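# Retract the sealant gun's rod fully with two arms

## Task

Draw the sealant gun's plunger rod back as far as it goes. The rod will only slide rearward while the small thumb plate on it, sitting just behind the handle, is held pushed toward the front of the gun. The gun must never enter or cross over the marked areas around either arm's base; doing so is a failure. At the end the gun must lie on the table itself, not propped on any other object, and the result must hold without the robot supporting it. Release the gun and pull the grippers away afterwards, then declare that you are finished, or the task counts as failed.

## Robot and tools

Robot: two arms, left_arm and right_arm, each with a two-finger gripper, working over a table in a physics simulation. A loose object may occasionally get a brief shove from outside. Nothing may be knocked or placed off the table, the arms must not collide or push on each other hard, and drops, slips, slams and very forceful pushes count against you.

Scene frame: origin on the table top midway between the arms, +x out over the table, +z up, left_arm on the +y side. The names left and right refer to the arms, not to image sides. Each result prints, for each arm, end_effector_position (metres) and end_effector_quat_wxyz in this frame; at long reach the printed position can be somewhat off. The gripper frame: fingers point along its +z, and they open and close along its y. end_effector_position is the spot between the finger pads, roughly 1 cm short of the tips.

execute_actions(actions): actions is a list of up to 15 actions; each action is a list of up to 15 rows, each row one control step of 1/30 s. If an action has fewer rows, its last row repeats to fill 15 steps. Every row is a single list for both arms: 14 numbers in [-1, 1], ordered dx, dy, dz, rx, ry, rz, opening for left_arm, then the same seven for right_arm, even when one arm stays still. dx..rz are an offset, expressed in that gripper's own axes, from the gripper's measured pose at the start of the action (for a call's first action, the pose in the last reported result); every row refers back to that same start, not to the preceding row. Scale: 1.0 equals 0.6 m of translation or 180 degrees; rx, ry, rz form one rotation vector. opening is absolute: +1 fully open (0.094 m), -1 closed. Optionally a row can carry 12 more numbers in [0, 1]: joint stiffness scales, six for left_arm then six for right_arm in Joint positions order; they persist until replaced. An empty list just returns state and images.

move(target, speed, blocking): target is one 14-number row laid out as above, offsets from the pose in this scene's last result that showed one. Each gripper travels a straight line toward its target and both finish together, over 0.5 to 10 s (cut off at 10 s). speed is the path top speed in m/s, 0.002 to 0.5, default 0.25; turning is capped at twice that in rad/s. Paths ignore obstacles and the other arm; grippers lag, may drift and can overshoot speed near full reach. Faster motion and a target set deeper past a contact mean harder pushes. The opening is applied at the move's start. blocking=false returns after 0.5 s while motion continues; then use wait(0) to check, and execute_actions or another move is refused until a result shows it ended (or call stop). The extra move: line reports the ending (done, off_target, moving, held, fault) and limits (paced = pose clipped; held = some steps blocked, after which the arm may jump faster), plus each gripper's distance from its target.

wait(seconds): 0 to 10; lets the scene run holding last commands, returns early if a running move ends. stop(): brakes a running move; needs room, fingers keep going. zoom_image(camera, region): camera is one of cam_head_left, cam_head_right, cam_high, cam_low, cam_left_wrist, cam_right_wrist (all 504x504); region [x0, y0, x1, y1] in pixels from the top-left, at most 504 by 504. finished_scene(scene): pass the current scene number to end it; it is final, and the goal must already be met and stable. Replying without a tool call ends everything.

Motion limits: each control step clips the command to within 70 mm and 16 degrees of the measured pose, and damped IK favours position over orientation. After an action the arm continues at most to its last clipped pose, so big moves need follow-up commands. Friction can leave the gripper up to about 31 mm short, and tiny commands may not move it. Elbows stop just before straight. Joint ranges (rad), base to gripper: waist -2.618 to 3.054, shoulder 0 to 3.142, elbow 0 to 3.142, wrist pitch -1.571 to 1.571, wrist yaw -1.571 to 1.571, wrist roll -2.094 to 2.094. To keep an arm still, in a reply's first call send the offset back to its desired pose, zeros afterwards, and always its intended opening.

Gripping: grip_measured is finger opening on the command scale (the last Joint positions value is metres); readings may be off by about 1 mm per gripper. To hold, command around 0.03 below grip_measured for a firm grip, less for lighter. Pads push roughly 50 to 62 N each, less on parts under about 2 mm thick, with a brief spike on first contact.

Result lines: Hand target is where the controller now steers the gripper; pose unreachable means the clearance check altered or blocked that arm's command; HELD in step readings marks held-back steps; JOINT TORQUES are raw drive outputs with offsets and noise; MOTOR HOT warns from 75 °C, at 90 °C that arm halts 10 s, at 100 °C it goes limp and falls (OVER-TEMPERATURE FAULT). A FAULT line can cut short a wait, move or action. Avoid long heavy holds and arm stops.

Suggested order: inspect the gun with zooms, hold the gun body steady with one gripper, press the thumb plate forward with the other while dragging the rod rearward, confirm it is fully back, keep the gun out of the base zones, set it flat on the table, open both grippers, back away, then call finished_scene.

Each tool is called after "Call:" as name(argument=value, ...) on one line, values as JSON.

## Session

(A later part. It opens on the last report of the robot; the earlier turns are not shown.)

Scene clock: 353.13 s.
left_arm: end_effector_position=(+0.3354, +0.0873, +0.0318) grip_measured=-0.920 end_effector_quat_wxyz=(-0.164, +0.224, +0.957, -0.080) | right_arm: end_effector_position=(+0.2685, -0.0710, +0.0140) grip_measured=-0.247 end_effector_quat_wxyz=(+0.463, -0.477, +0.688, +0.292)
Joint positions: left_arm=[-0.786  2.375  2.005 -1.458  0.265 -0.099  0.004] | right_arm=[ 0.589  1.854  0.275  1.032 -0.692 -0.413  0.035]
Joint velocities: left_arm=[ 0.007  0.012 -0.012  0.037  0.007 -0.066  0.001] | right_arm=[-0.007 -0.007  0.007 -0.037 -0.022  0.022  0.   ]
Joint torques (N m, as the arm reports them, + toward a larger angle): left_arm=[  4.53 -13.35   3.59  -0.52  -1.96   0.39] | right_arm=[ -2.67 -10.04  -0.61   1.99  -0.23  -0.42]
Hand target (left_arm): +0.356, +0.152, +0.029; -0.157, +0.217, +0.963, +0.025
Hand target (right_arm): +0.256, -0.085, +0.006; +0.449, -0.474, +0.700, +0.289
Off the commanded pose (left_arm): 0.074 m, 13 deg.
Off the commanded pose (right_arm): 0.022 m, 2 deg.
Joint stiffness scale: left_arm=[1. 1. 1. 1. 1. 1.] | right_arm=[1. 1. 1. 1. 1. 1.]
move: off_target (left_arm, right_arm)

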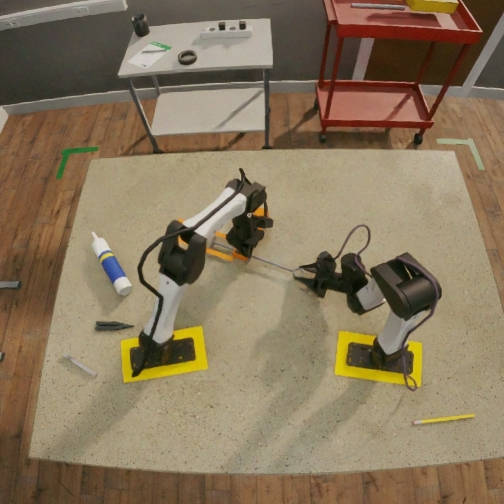

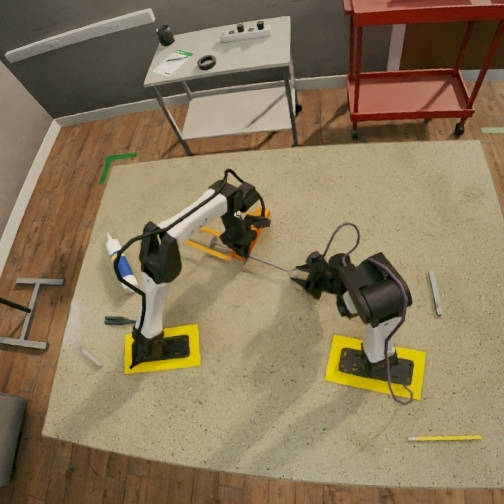

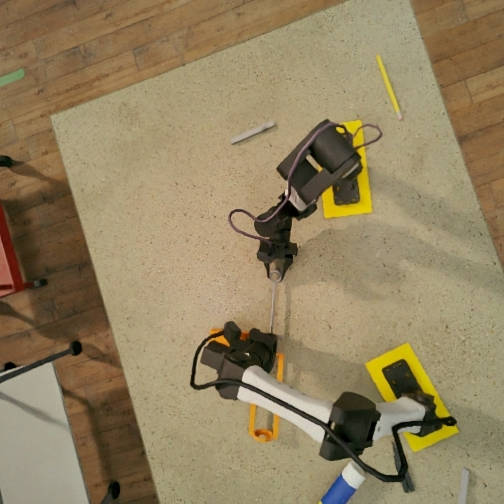

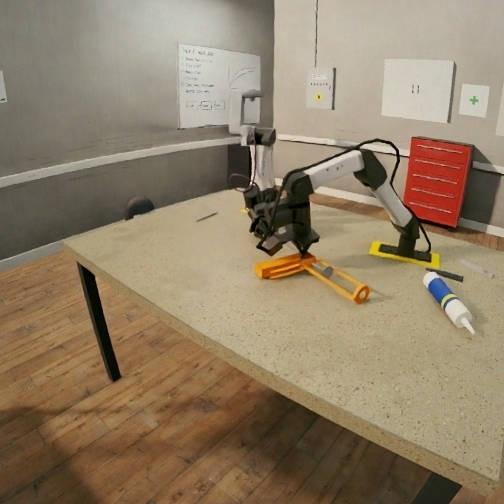

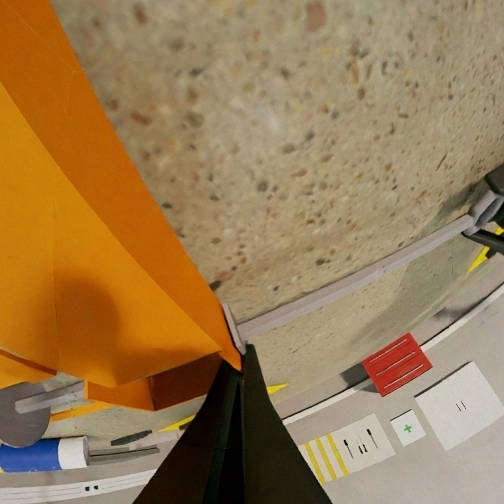

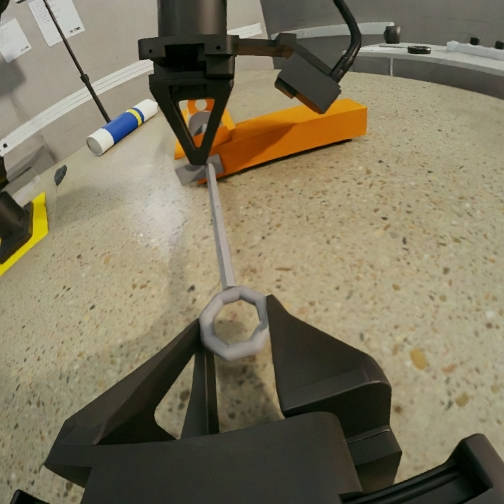

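Call:
move(target=[0.003,0.067,-0.005,-0.078,0,0,-1.0, 0.059,0.003,-0.110,0,0,0,-0.5], speed=0.05)

Call:
zoom_image(camera="cam_low", region=[240, 200, 380, 310])

Scene clock: 373.83 s.
left_arm: end_effector_position=(+0.3246, +0.0639, +0.0310) grip_measured=-0.920 end_effector_quat_wxyz=(-0.158, +0.234, +0.955, -0.088) | right_arm: end_effector_position=(+0.2479, -0.1267, +0.0138) grip_measured=-0.247 end_effector_quat_wxyz=(+0.474, -0.480, +0.674, +0.302)
Joint positions: left_arm=[-0.84   2.375  2.005 -1.428  0.285 -0.134  0.004] | right_arm=[ 0.327  1.788  0.161  0.954 -0.937 -0.621  0.035]
Joint velocities: left_arm=[-0.012 -0.007 -0.002  0.007 -0.037  0.007 -0.   ] | right_arm=[-0.002 -0.007 -0.017 -0.022 -0.051 -0.095 -0.   ]
Joint torques (N m, as the arm reports them, + toward a larger angle): left_arm=[  3.06 -12.61   6.16  -0.58  -2.12   0.48] | right_arm=[-3.01 -8.74  0.06  1.71 -0.21 -0.42]
Hand target (left_arm): +0.349, +0.120, +0.030; -0.138, +0.241, +0.960, +0.026
Hand target (right_arm): +0.238, -0.136, +0.008; +0.466, -0.473, +0.687, +0.297
Off the commanded pose (left_arm): 0.066 m, 15 deg.
Off the commanded pose (right_arm): 0.017 m, 2 deg.
Joint stiffness scale: left_arm=[1. 1. 1. 1. 1. 1.] | right_arm=[1. 1. 1. 1. 1. 1.]
move: off_target (left_arm, right_arm)

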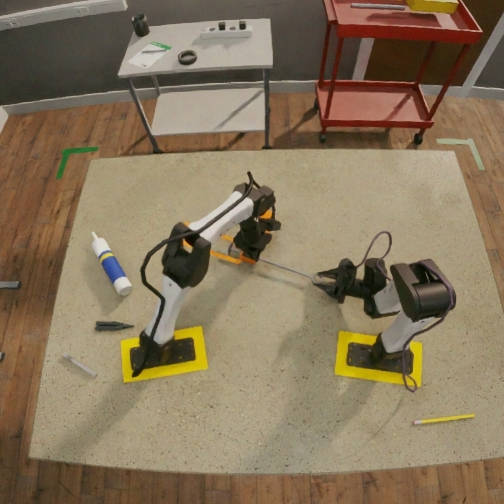

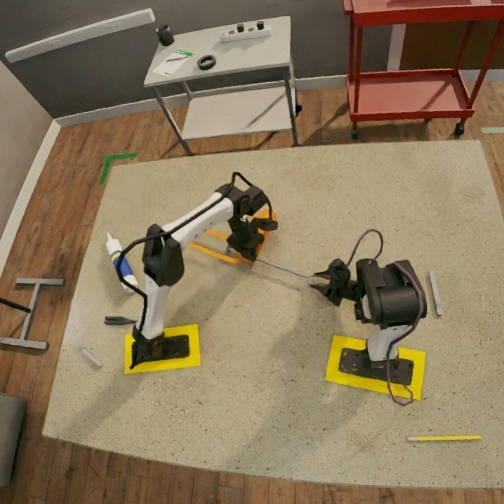

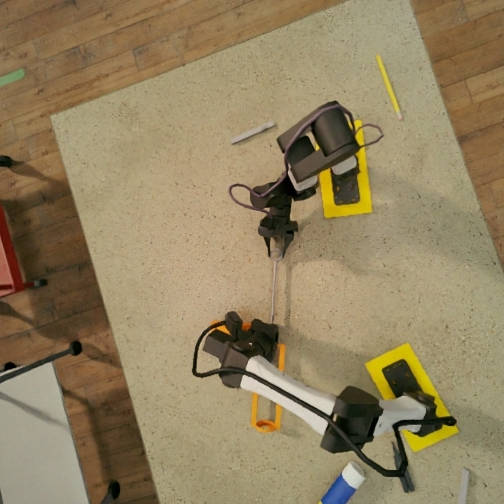

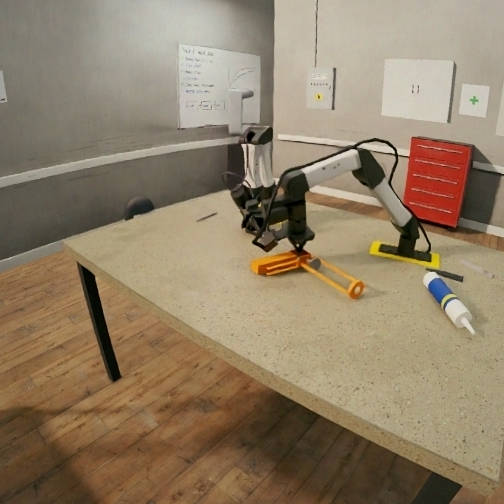

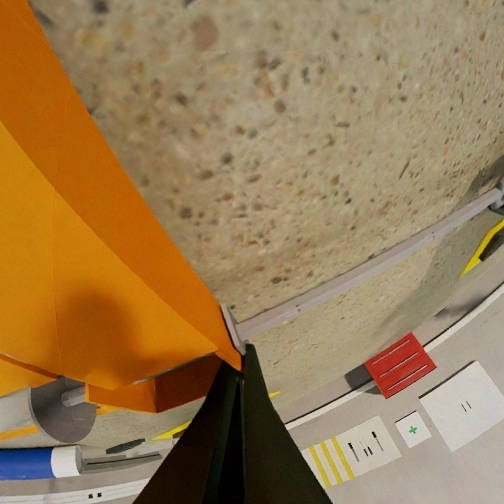

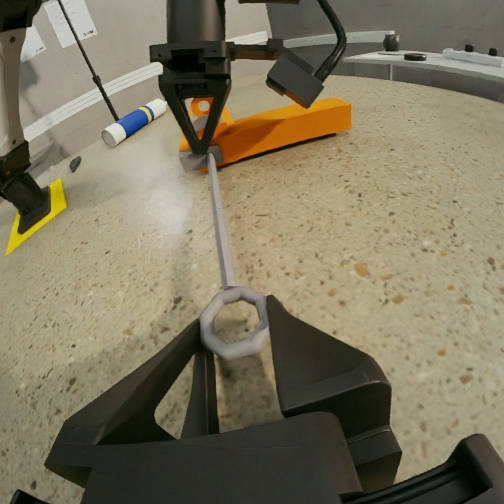

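Region (240, 200, 380, 310) of cam_low's 504x504 image, scaled by 3.600, with more detail than that image has; it fills the top 396 rows of this view, and the rest is white.

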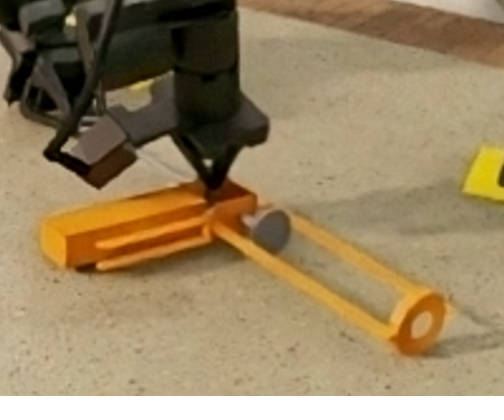

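Call:
move(target=[0.011,0.115,-0.019,-0.08,0,0,-1.0, 0.038,0.002,-0.0745,0,0,0,-0.5], speed=0.05)

Call:
zoom_image(camera="cam_low", region=[240, 200, 380, 310])

Scene clock: 385.53 s.
left_arm: end_effector_position=(+0.3278, +0.0638, +0.0302) grip_measured=-0.915 end_effector_quat_wxyz=(-0.144, +0.248, +0.955, -0.077) | right_arm: end_effector_position=(+0.2339, -0.1661, +0.0120) grip_measured=-0.248 end_effector_quat_wxyz=(+0.482, -0.482, +0.665, +0.305)
Joint positions: left_arm=[-0.848  2.372  2.005 -1.415  0.254 -0.119  0.004] | right_arm=[ 0.092  1.709  0.161  0.618 -1.119 -0.941  0.035]
Joint velocities: left_arm=[-0.007  0.017 -0.007 -0.051 -0.007 -0.037 -0.   ] | right_arm=[-0.007 -0.022 -0.017 -0.007  0.037 -0.007 -0.   ]
Joint torques (N m, as the arm reports them, + toward a larger angle): left_arm=[  4.   -13.77   3.81  -0.49  -1.88   0.58] | right_arm=[-2.31 -7.6   2.55  1.07 -0.37 -0.43]
Hand target (left_arm): +0.349, +0.124, +0.030; -0.135, +0.252, +0.958, +0.025
Hand target (right_arm): +0.229, -0.170, +0.010; +0.478, -0.476, +0.673, +0.305
Off the commanded pose (left_arm): 0.069 m, 13 deg.
Off the commanded pose (right_arm): 0.009 m, 1 deg.
Joint stiffness scale: left_arm=[1. 1. 1. 1. 1. 1.] | right_arm=[1. 1. 1. 1. 1. 1.]
move: off_target (left_arm)

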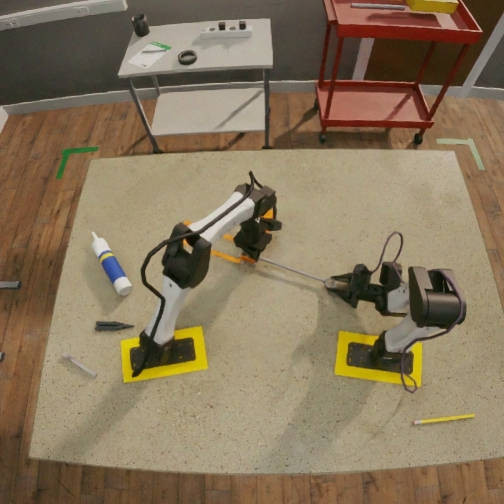

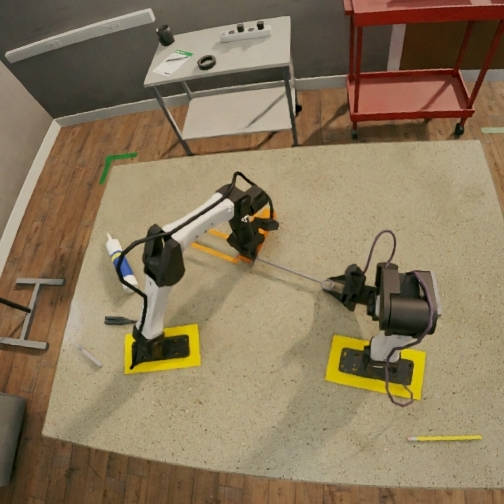

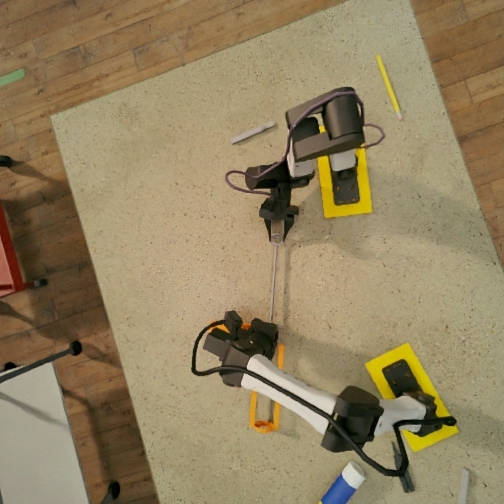

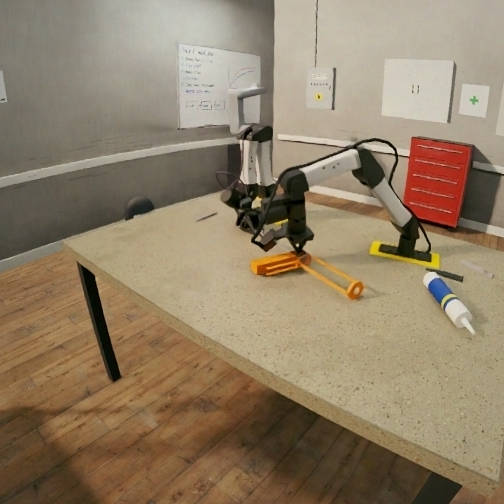

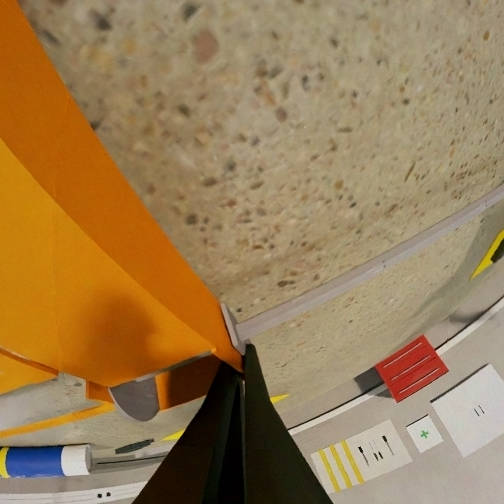

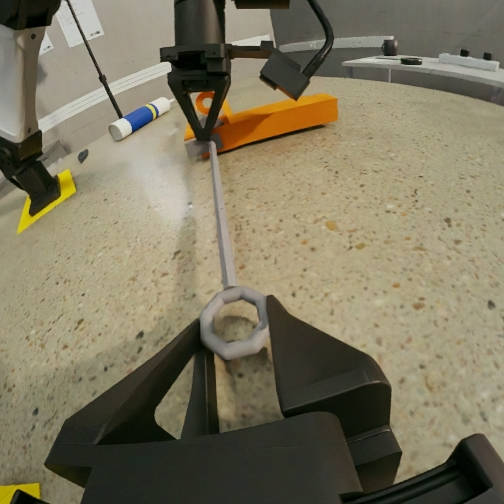

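Region (240, 200, 380, 310) of cam_low's 504x504 image, scaled by 3.600, with more detail than that image has; it fills the top 396 rows of this view, and the rest is white.

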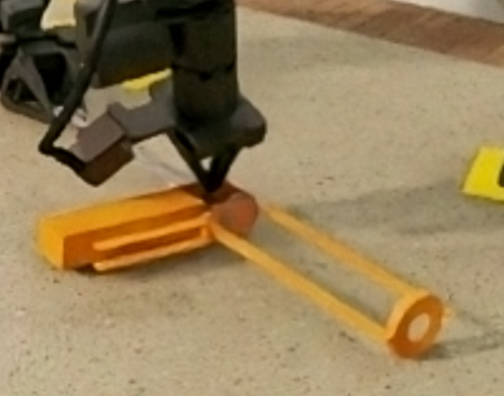

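Call:
move(target=[0.011,0.115,-0.019,-0.07,0,0,-1.0, 0.017,0.002,-0.047,0,0,0,-0.5], speed=0.05)

Call:
zoom_image(camera="cam_low", region=[240, 200, 380, 310])

Scene clock: 397.17 s.
left_arm: end_effector_position=(+0.3196, +0.0488, +0.0336) grip_measured=-0.915 end_effector_quat_wxyz=(-0.154, +0.255, +0.947, -0.116) | right_arm: end_effector_position=(+0.2193, -0.1811, +0.0189) grip_measured=-0.249 end_effector_quat_wxyz=(-0.498, +0.488, -0.641, -0.321)
Joint positions: left_arm=[-0.858  2.372  2.005 -1.405  0.333 -0.104  0.004] | right_arm=[-0.038  1.669  0.208  0.255 -1.246 -1.266  0.035]
Joint velocities: left_arm=[-0.002 -0.002 -0.002  0.051 -0.007  0.051 -0.   ] | right_arm=[-0.007 -0.002  0.042 -0.11  -0.051 -0.066 -0.001]
Joint torques (N m, as the arm reports them, + toward a larger angle): left_arm=[  5.26 -14.22   4.15  -0.5   -2.34   0.71] | right_arm=[-3.72 -7.07  4.44  0.42 -0.09 -0.33]
Hand target (left_arm): +0.352, +0.122, +0.032; -0.131, +0.260, +0.957, +0.007
Hand target (right_arm): +0.222, -0.192, +0.014; +0.486, -0.478, +0.665, +0.305
Off the commanded pose (left_arm): 0.087 m, 17 deg; orientation clipped at the last step of the last action.
Off the commanded pose (right_arm): 0.015 m, 4 deg.
Joint stiffness scale: left_arm=[1. 1. 1. 1. 1. 1.] | right_arm=[1. 1. 1. 1. 1. 1.]
move: off_target (left_arm, right_arm); limits=paced

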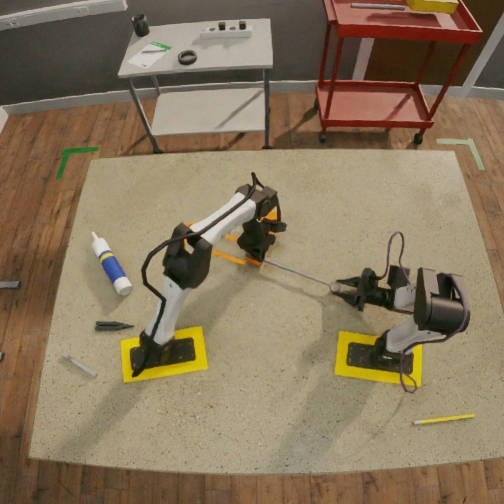

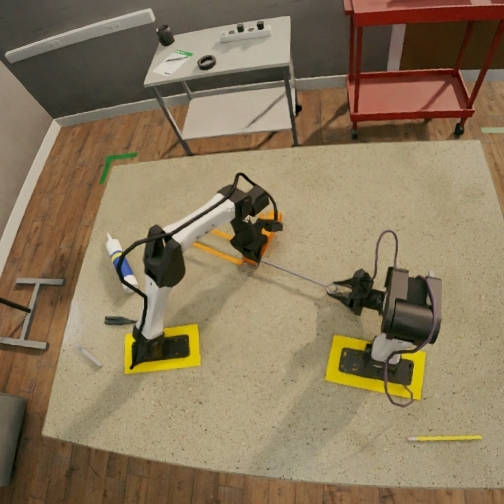

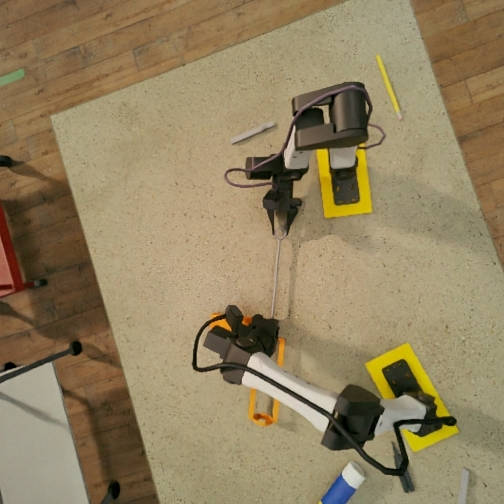

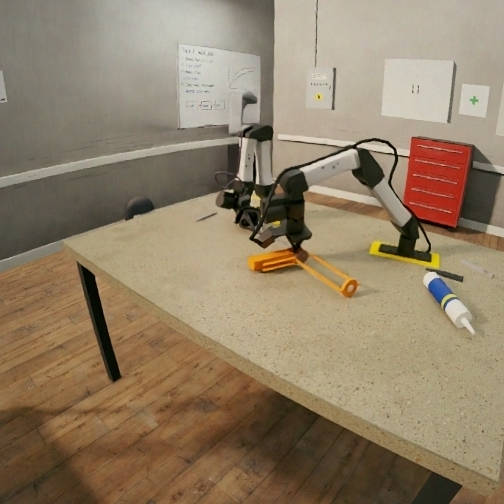

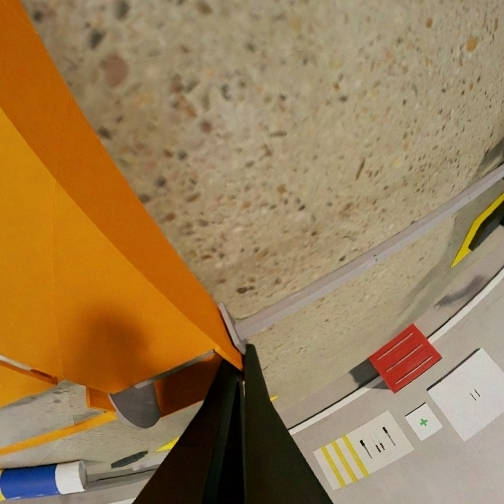

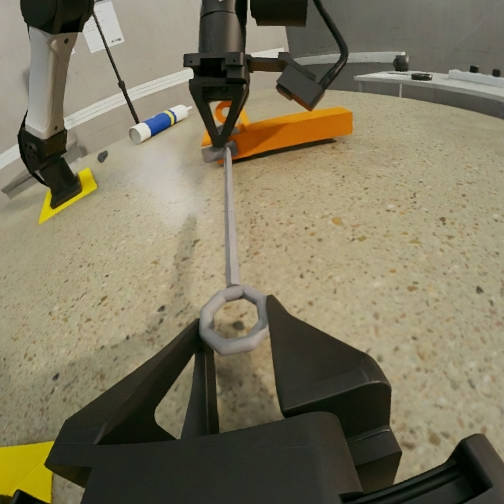

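Region (240, 200, 380, 310) of cam_low's 504x504 image, scaled by 3.600, with more detail than that image has; it fills the top 396 rows of this view, and the rest is white.

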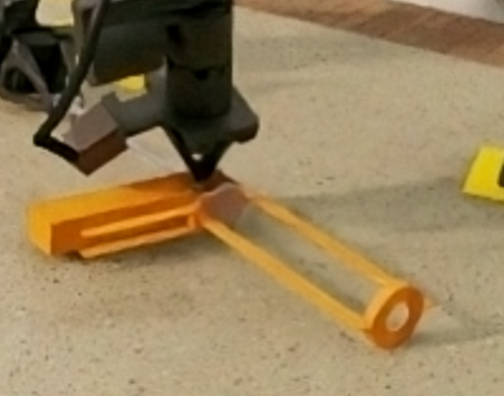

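Call:
execute_actions(actions=[[[0,0,0.01,0,0,0,-1.0, 0.012,0,0,0,0,0,-0.5]], [[0,0,0,0,0,0,-0.4, 0,0,0,0,0,0,0.5]], [[0,0,0,0,0,0,-0.4, 0,0,0,0,0,0,0.5]]])

Call:
move(target=[0,0,-0.2,0,0,0,-0.4, -0.15,0,-0.03,0,0,0,0.5], speed=0.15)

Scene clock: 403.50 s.
left_arm: end_effector_position=(+0.3160, +0.0444, +0.0335) grip_measured=-0.402 end_effector_quat_wxyz=(-0.159, +0.249, +0.947, -0.125) | right_arm: end_effector_position=(+0.2178, -0.1800, +0.0207) grip_measured=+0.498 end_effector_quat_wxyz=(-0.504, +0.484, -0.633, -0.332)
Joint positions: left_arm=[-0.863  2.372  1.999 -1.399  0.356 -0.119  0.028] | right_arm=[-0.044  1.692  0.21   0.258 -1.278 -1.28   0.07 ]
Joint velocities: left_arm=[ 0.007  0.012  0.012  0.007 -0.022  0.066 -0.002] | right_arm=[ 0.022  0.012  0.007  0.007  0.007  0.007 -0.   ]
Joint torques (N m, as the arm reports them, + toward a larger angle): left_arm=[  0.03 -12.31   5.91  -0.01   0.19   0.15] | right_arm=[ 0.01 -5.45  3.38  1.06 -0.44 -0.16]
Hand target (left_arm): +0.316, +0.045, +0.034; -0.159, +0.249, +0.947, -0.124
Hand target (right_arm): +0.218, -0.180, +0.020; +0.504, -0.485, +0.634, +0.331
Off the commanded pose (left_arm): 0.000 m, 0 deg.
Off the commanded pose (right_arm): 0.000 m, 0 deg.
Joint stiffness scale: left_arm=[1. 1. 1. 1. 1. 1.] | right_arm=[1. 1. 1. 1. 1. 1.]
Step readings (end_effector_position; steps 1 to 15: 1st action; 16 to 30: 2nd action; 31 to 45: 3rd action):
0: left_arm (+0.3195, +0.0487, +0.0337) | right_arm (+0.2188, -0.1811, +0.0189)
1: left_arm (+0.3175, +0.0459, +0.0338) | right_arm (+0.2189, -0.1810, +0.0189)
2: left_arm (+0.3175, +0.0458, +0.0331) | right_arm (+0.2187, -0.1812, +0.0176)
4: left_arm (+0.3172, +0.0456, +0.0329) | right_arm (+0.2183, -0.1812, +0.0171)
8: left_arm (+0.3172, +0.0456, +0.0329) | right_arm (+0.2183, -0.1813, +0.0173)
15: left_arm (+0.3172, +0.0456, +0.0329) | right_arm (+0.2183, -0.1813, +0.0173)
16: left_arm (+0.3166, +0.0449, +0.0332) | right_arm (+0.2183, -0.1810, +0.0180)
17: left_arm (+0.3168, +0.0446, +0.0332) | right_arm (+0.2182, -0.1806, +0.0192)
19: left_arm (+0.3160, +0.0445, +0.0335) | right_arm (+0.2179, -0.1802, +0.0203)
23: left_arm (+0.3160, +0.0445, +0.0335) | right_arm (+0.2179, -0.1801, +0.0204)
30: left_arm (+0.3160, +0.0445, +0.0335) | right_arm (+0.2179, -0.1801, +0.0204)
31: left_arm (+0.3160, +0.0444, +0.0335) | right_arm (+0.2178, -0.1801, +0.0206)
32: left_arm (+0.3160, +0.0444, +0.0335) | right_arm (+0.2178, -0.1800, +0.0207)
34: left_arm (+0.3160, +0.0444, +0.0335) | right_arm (+0.2178, -0.1800, +0.0207)
38: left_arm (+0.3160, +0.0444, +0.0335) | right_arm (+0.2178, -0.1800, +0.0207)
45: end_effector_position above

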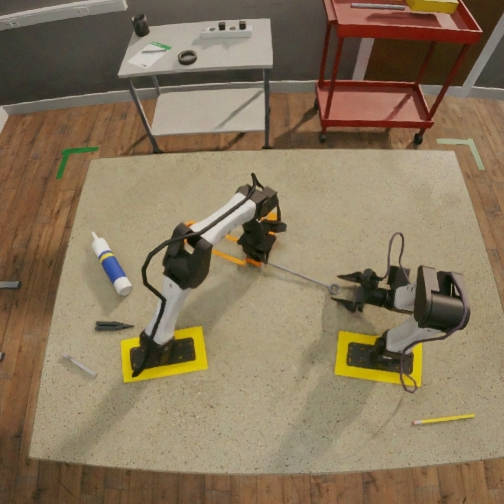

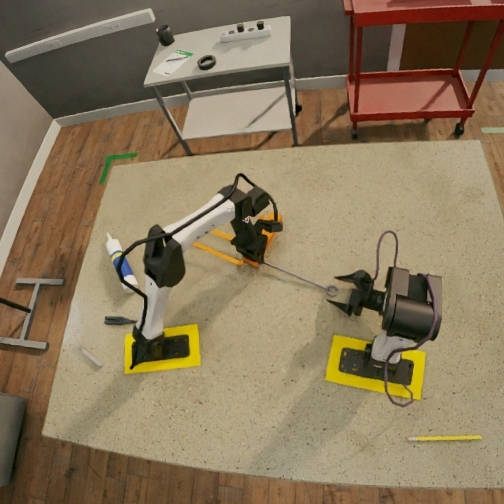

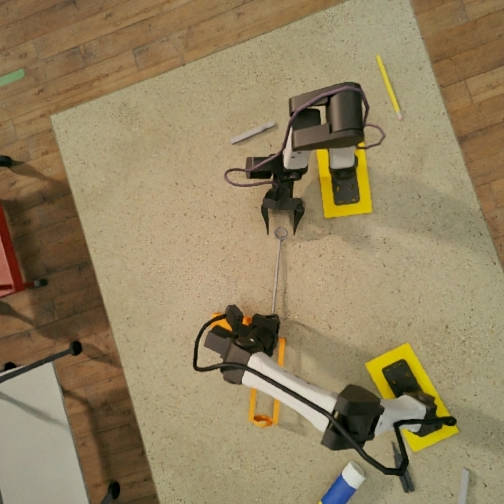

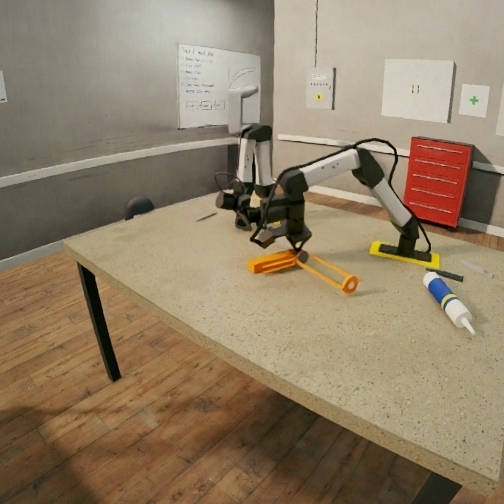

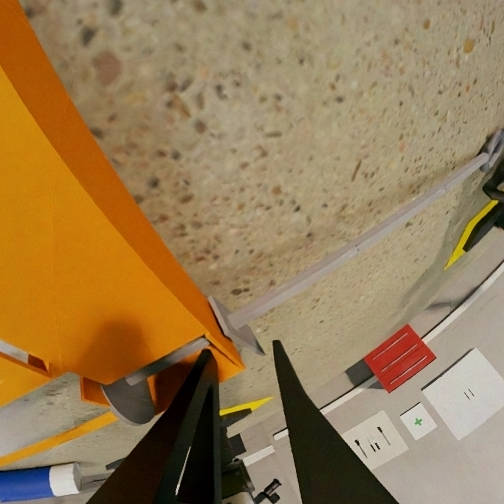

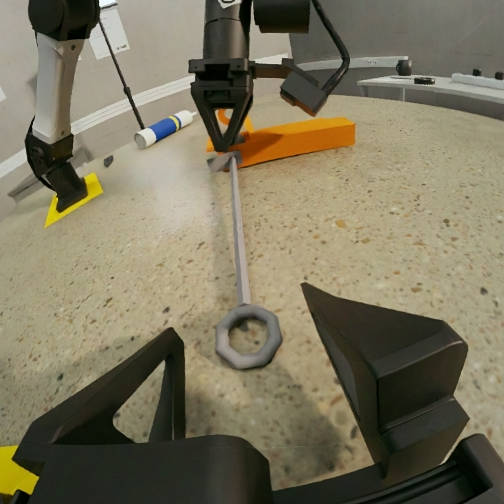

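Scene clock: 404.93 s.
left_arm: end_effector_position=(+0.3584, +0.0613, +0.1354) grip_measured=-0.402 end_effector_quat_wxyz=(-0.062, +0.233, +0.956, -0.166) | right_arm: end_effector_position=(+0.2111, -0.1708, +0.1065) grip_measured=+0.498 end_effector_quat_wxyz=(-0.509, +0.480, -0.632, -0.333)
Joint positions: left_arm=[-0.771  2.253  2.221 -1.545  0.356 -0.1    0.028] | right_arm=[ 0.003  1.09   0.299 -0.262 -1.267 -1.103  0.07 ]
Joint velocities: left_arm=[-0.022  0.017 -0.012 -0.051 -0.051 -0.051  0.   ] | right_arm=[ 0.007  0.012  0.007 -0.007  0.007 -0.095 -0.   ]
Joint torques (N m, as the arm reports them, + toward a larger angle): left_arm=[  0.57 -12.29   7.53   0.27   0.22   0.15] | right_arm=[ 0.82 -2.36  9.    1.05 -0.3  -0.26]
Hand target (left_arm): +0.361, +0.063, +0.143; -0.055, +0.230, +0.957, -0.169
Hand target (right_arm): +0.213, -0.170, +0.109; +0.504, -0.485, +0.634, +0.331
Off the commanded pose (left_arm): 0.009 m, 12 deg.
Off the commanded pose (right_arm): 0.006 m, 1 deg.
Joint stiffness scale: left_arm=[1. 1. 1. 1. 1. 1.] | right_arm=[1. 1. 1. 1. 1. 1.]
joint sent to its limit (left arm) — the command would take joint 4 (wrist pitch) past its lower limit, so that joint was sent only as far as its limit.
move: off_target (left_arm)

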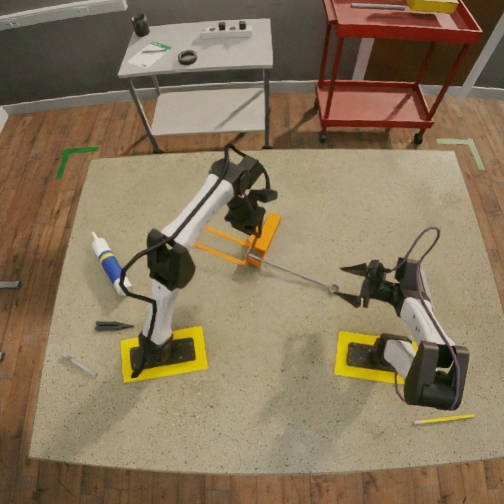

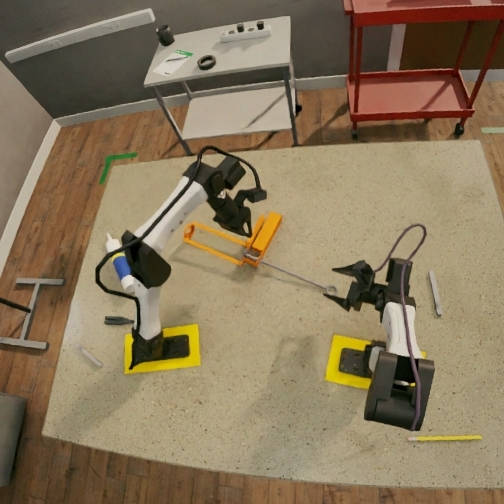

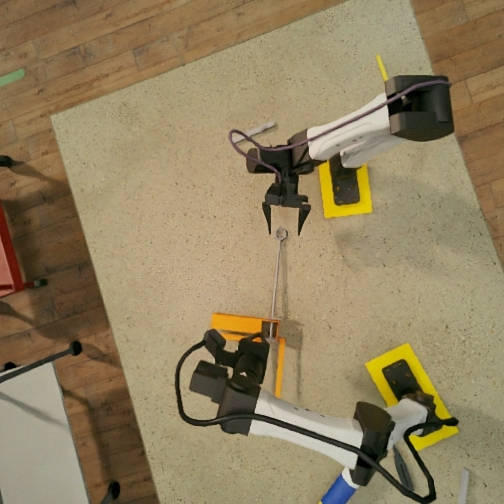

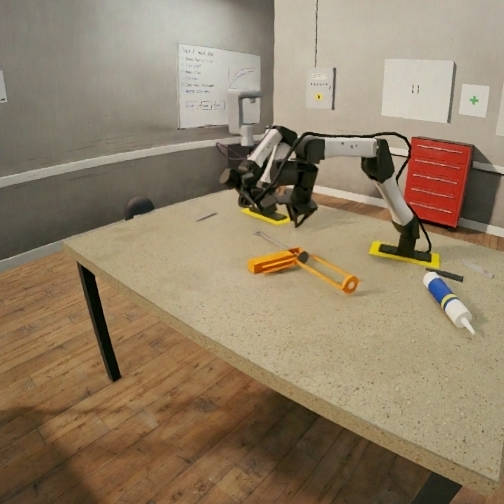

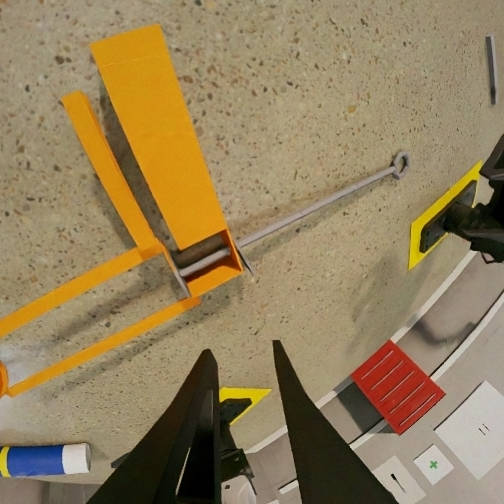

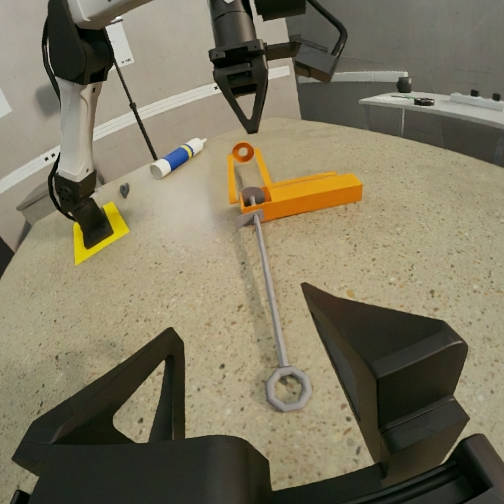

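Scene 1 is done: the rod is pulled all the way back, the gun is on the table and both arms are clear.

Call:
finished_scene(scene=1)

The scene is finished: the task was done.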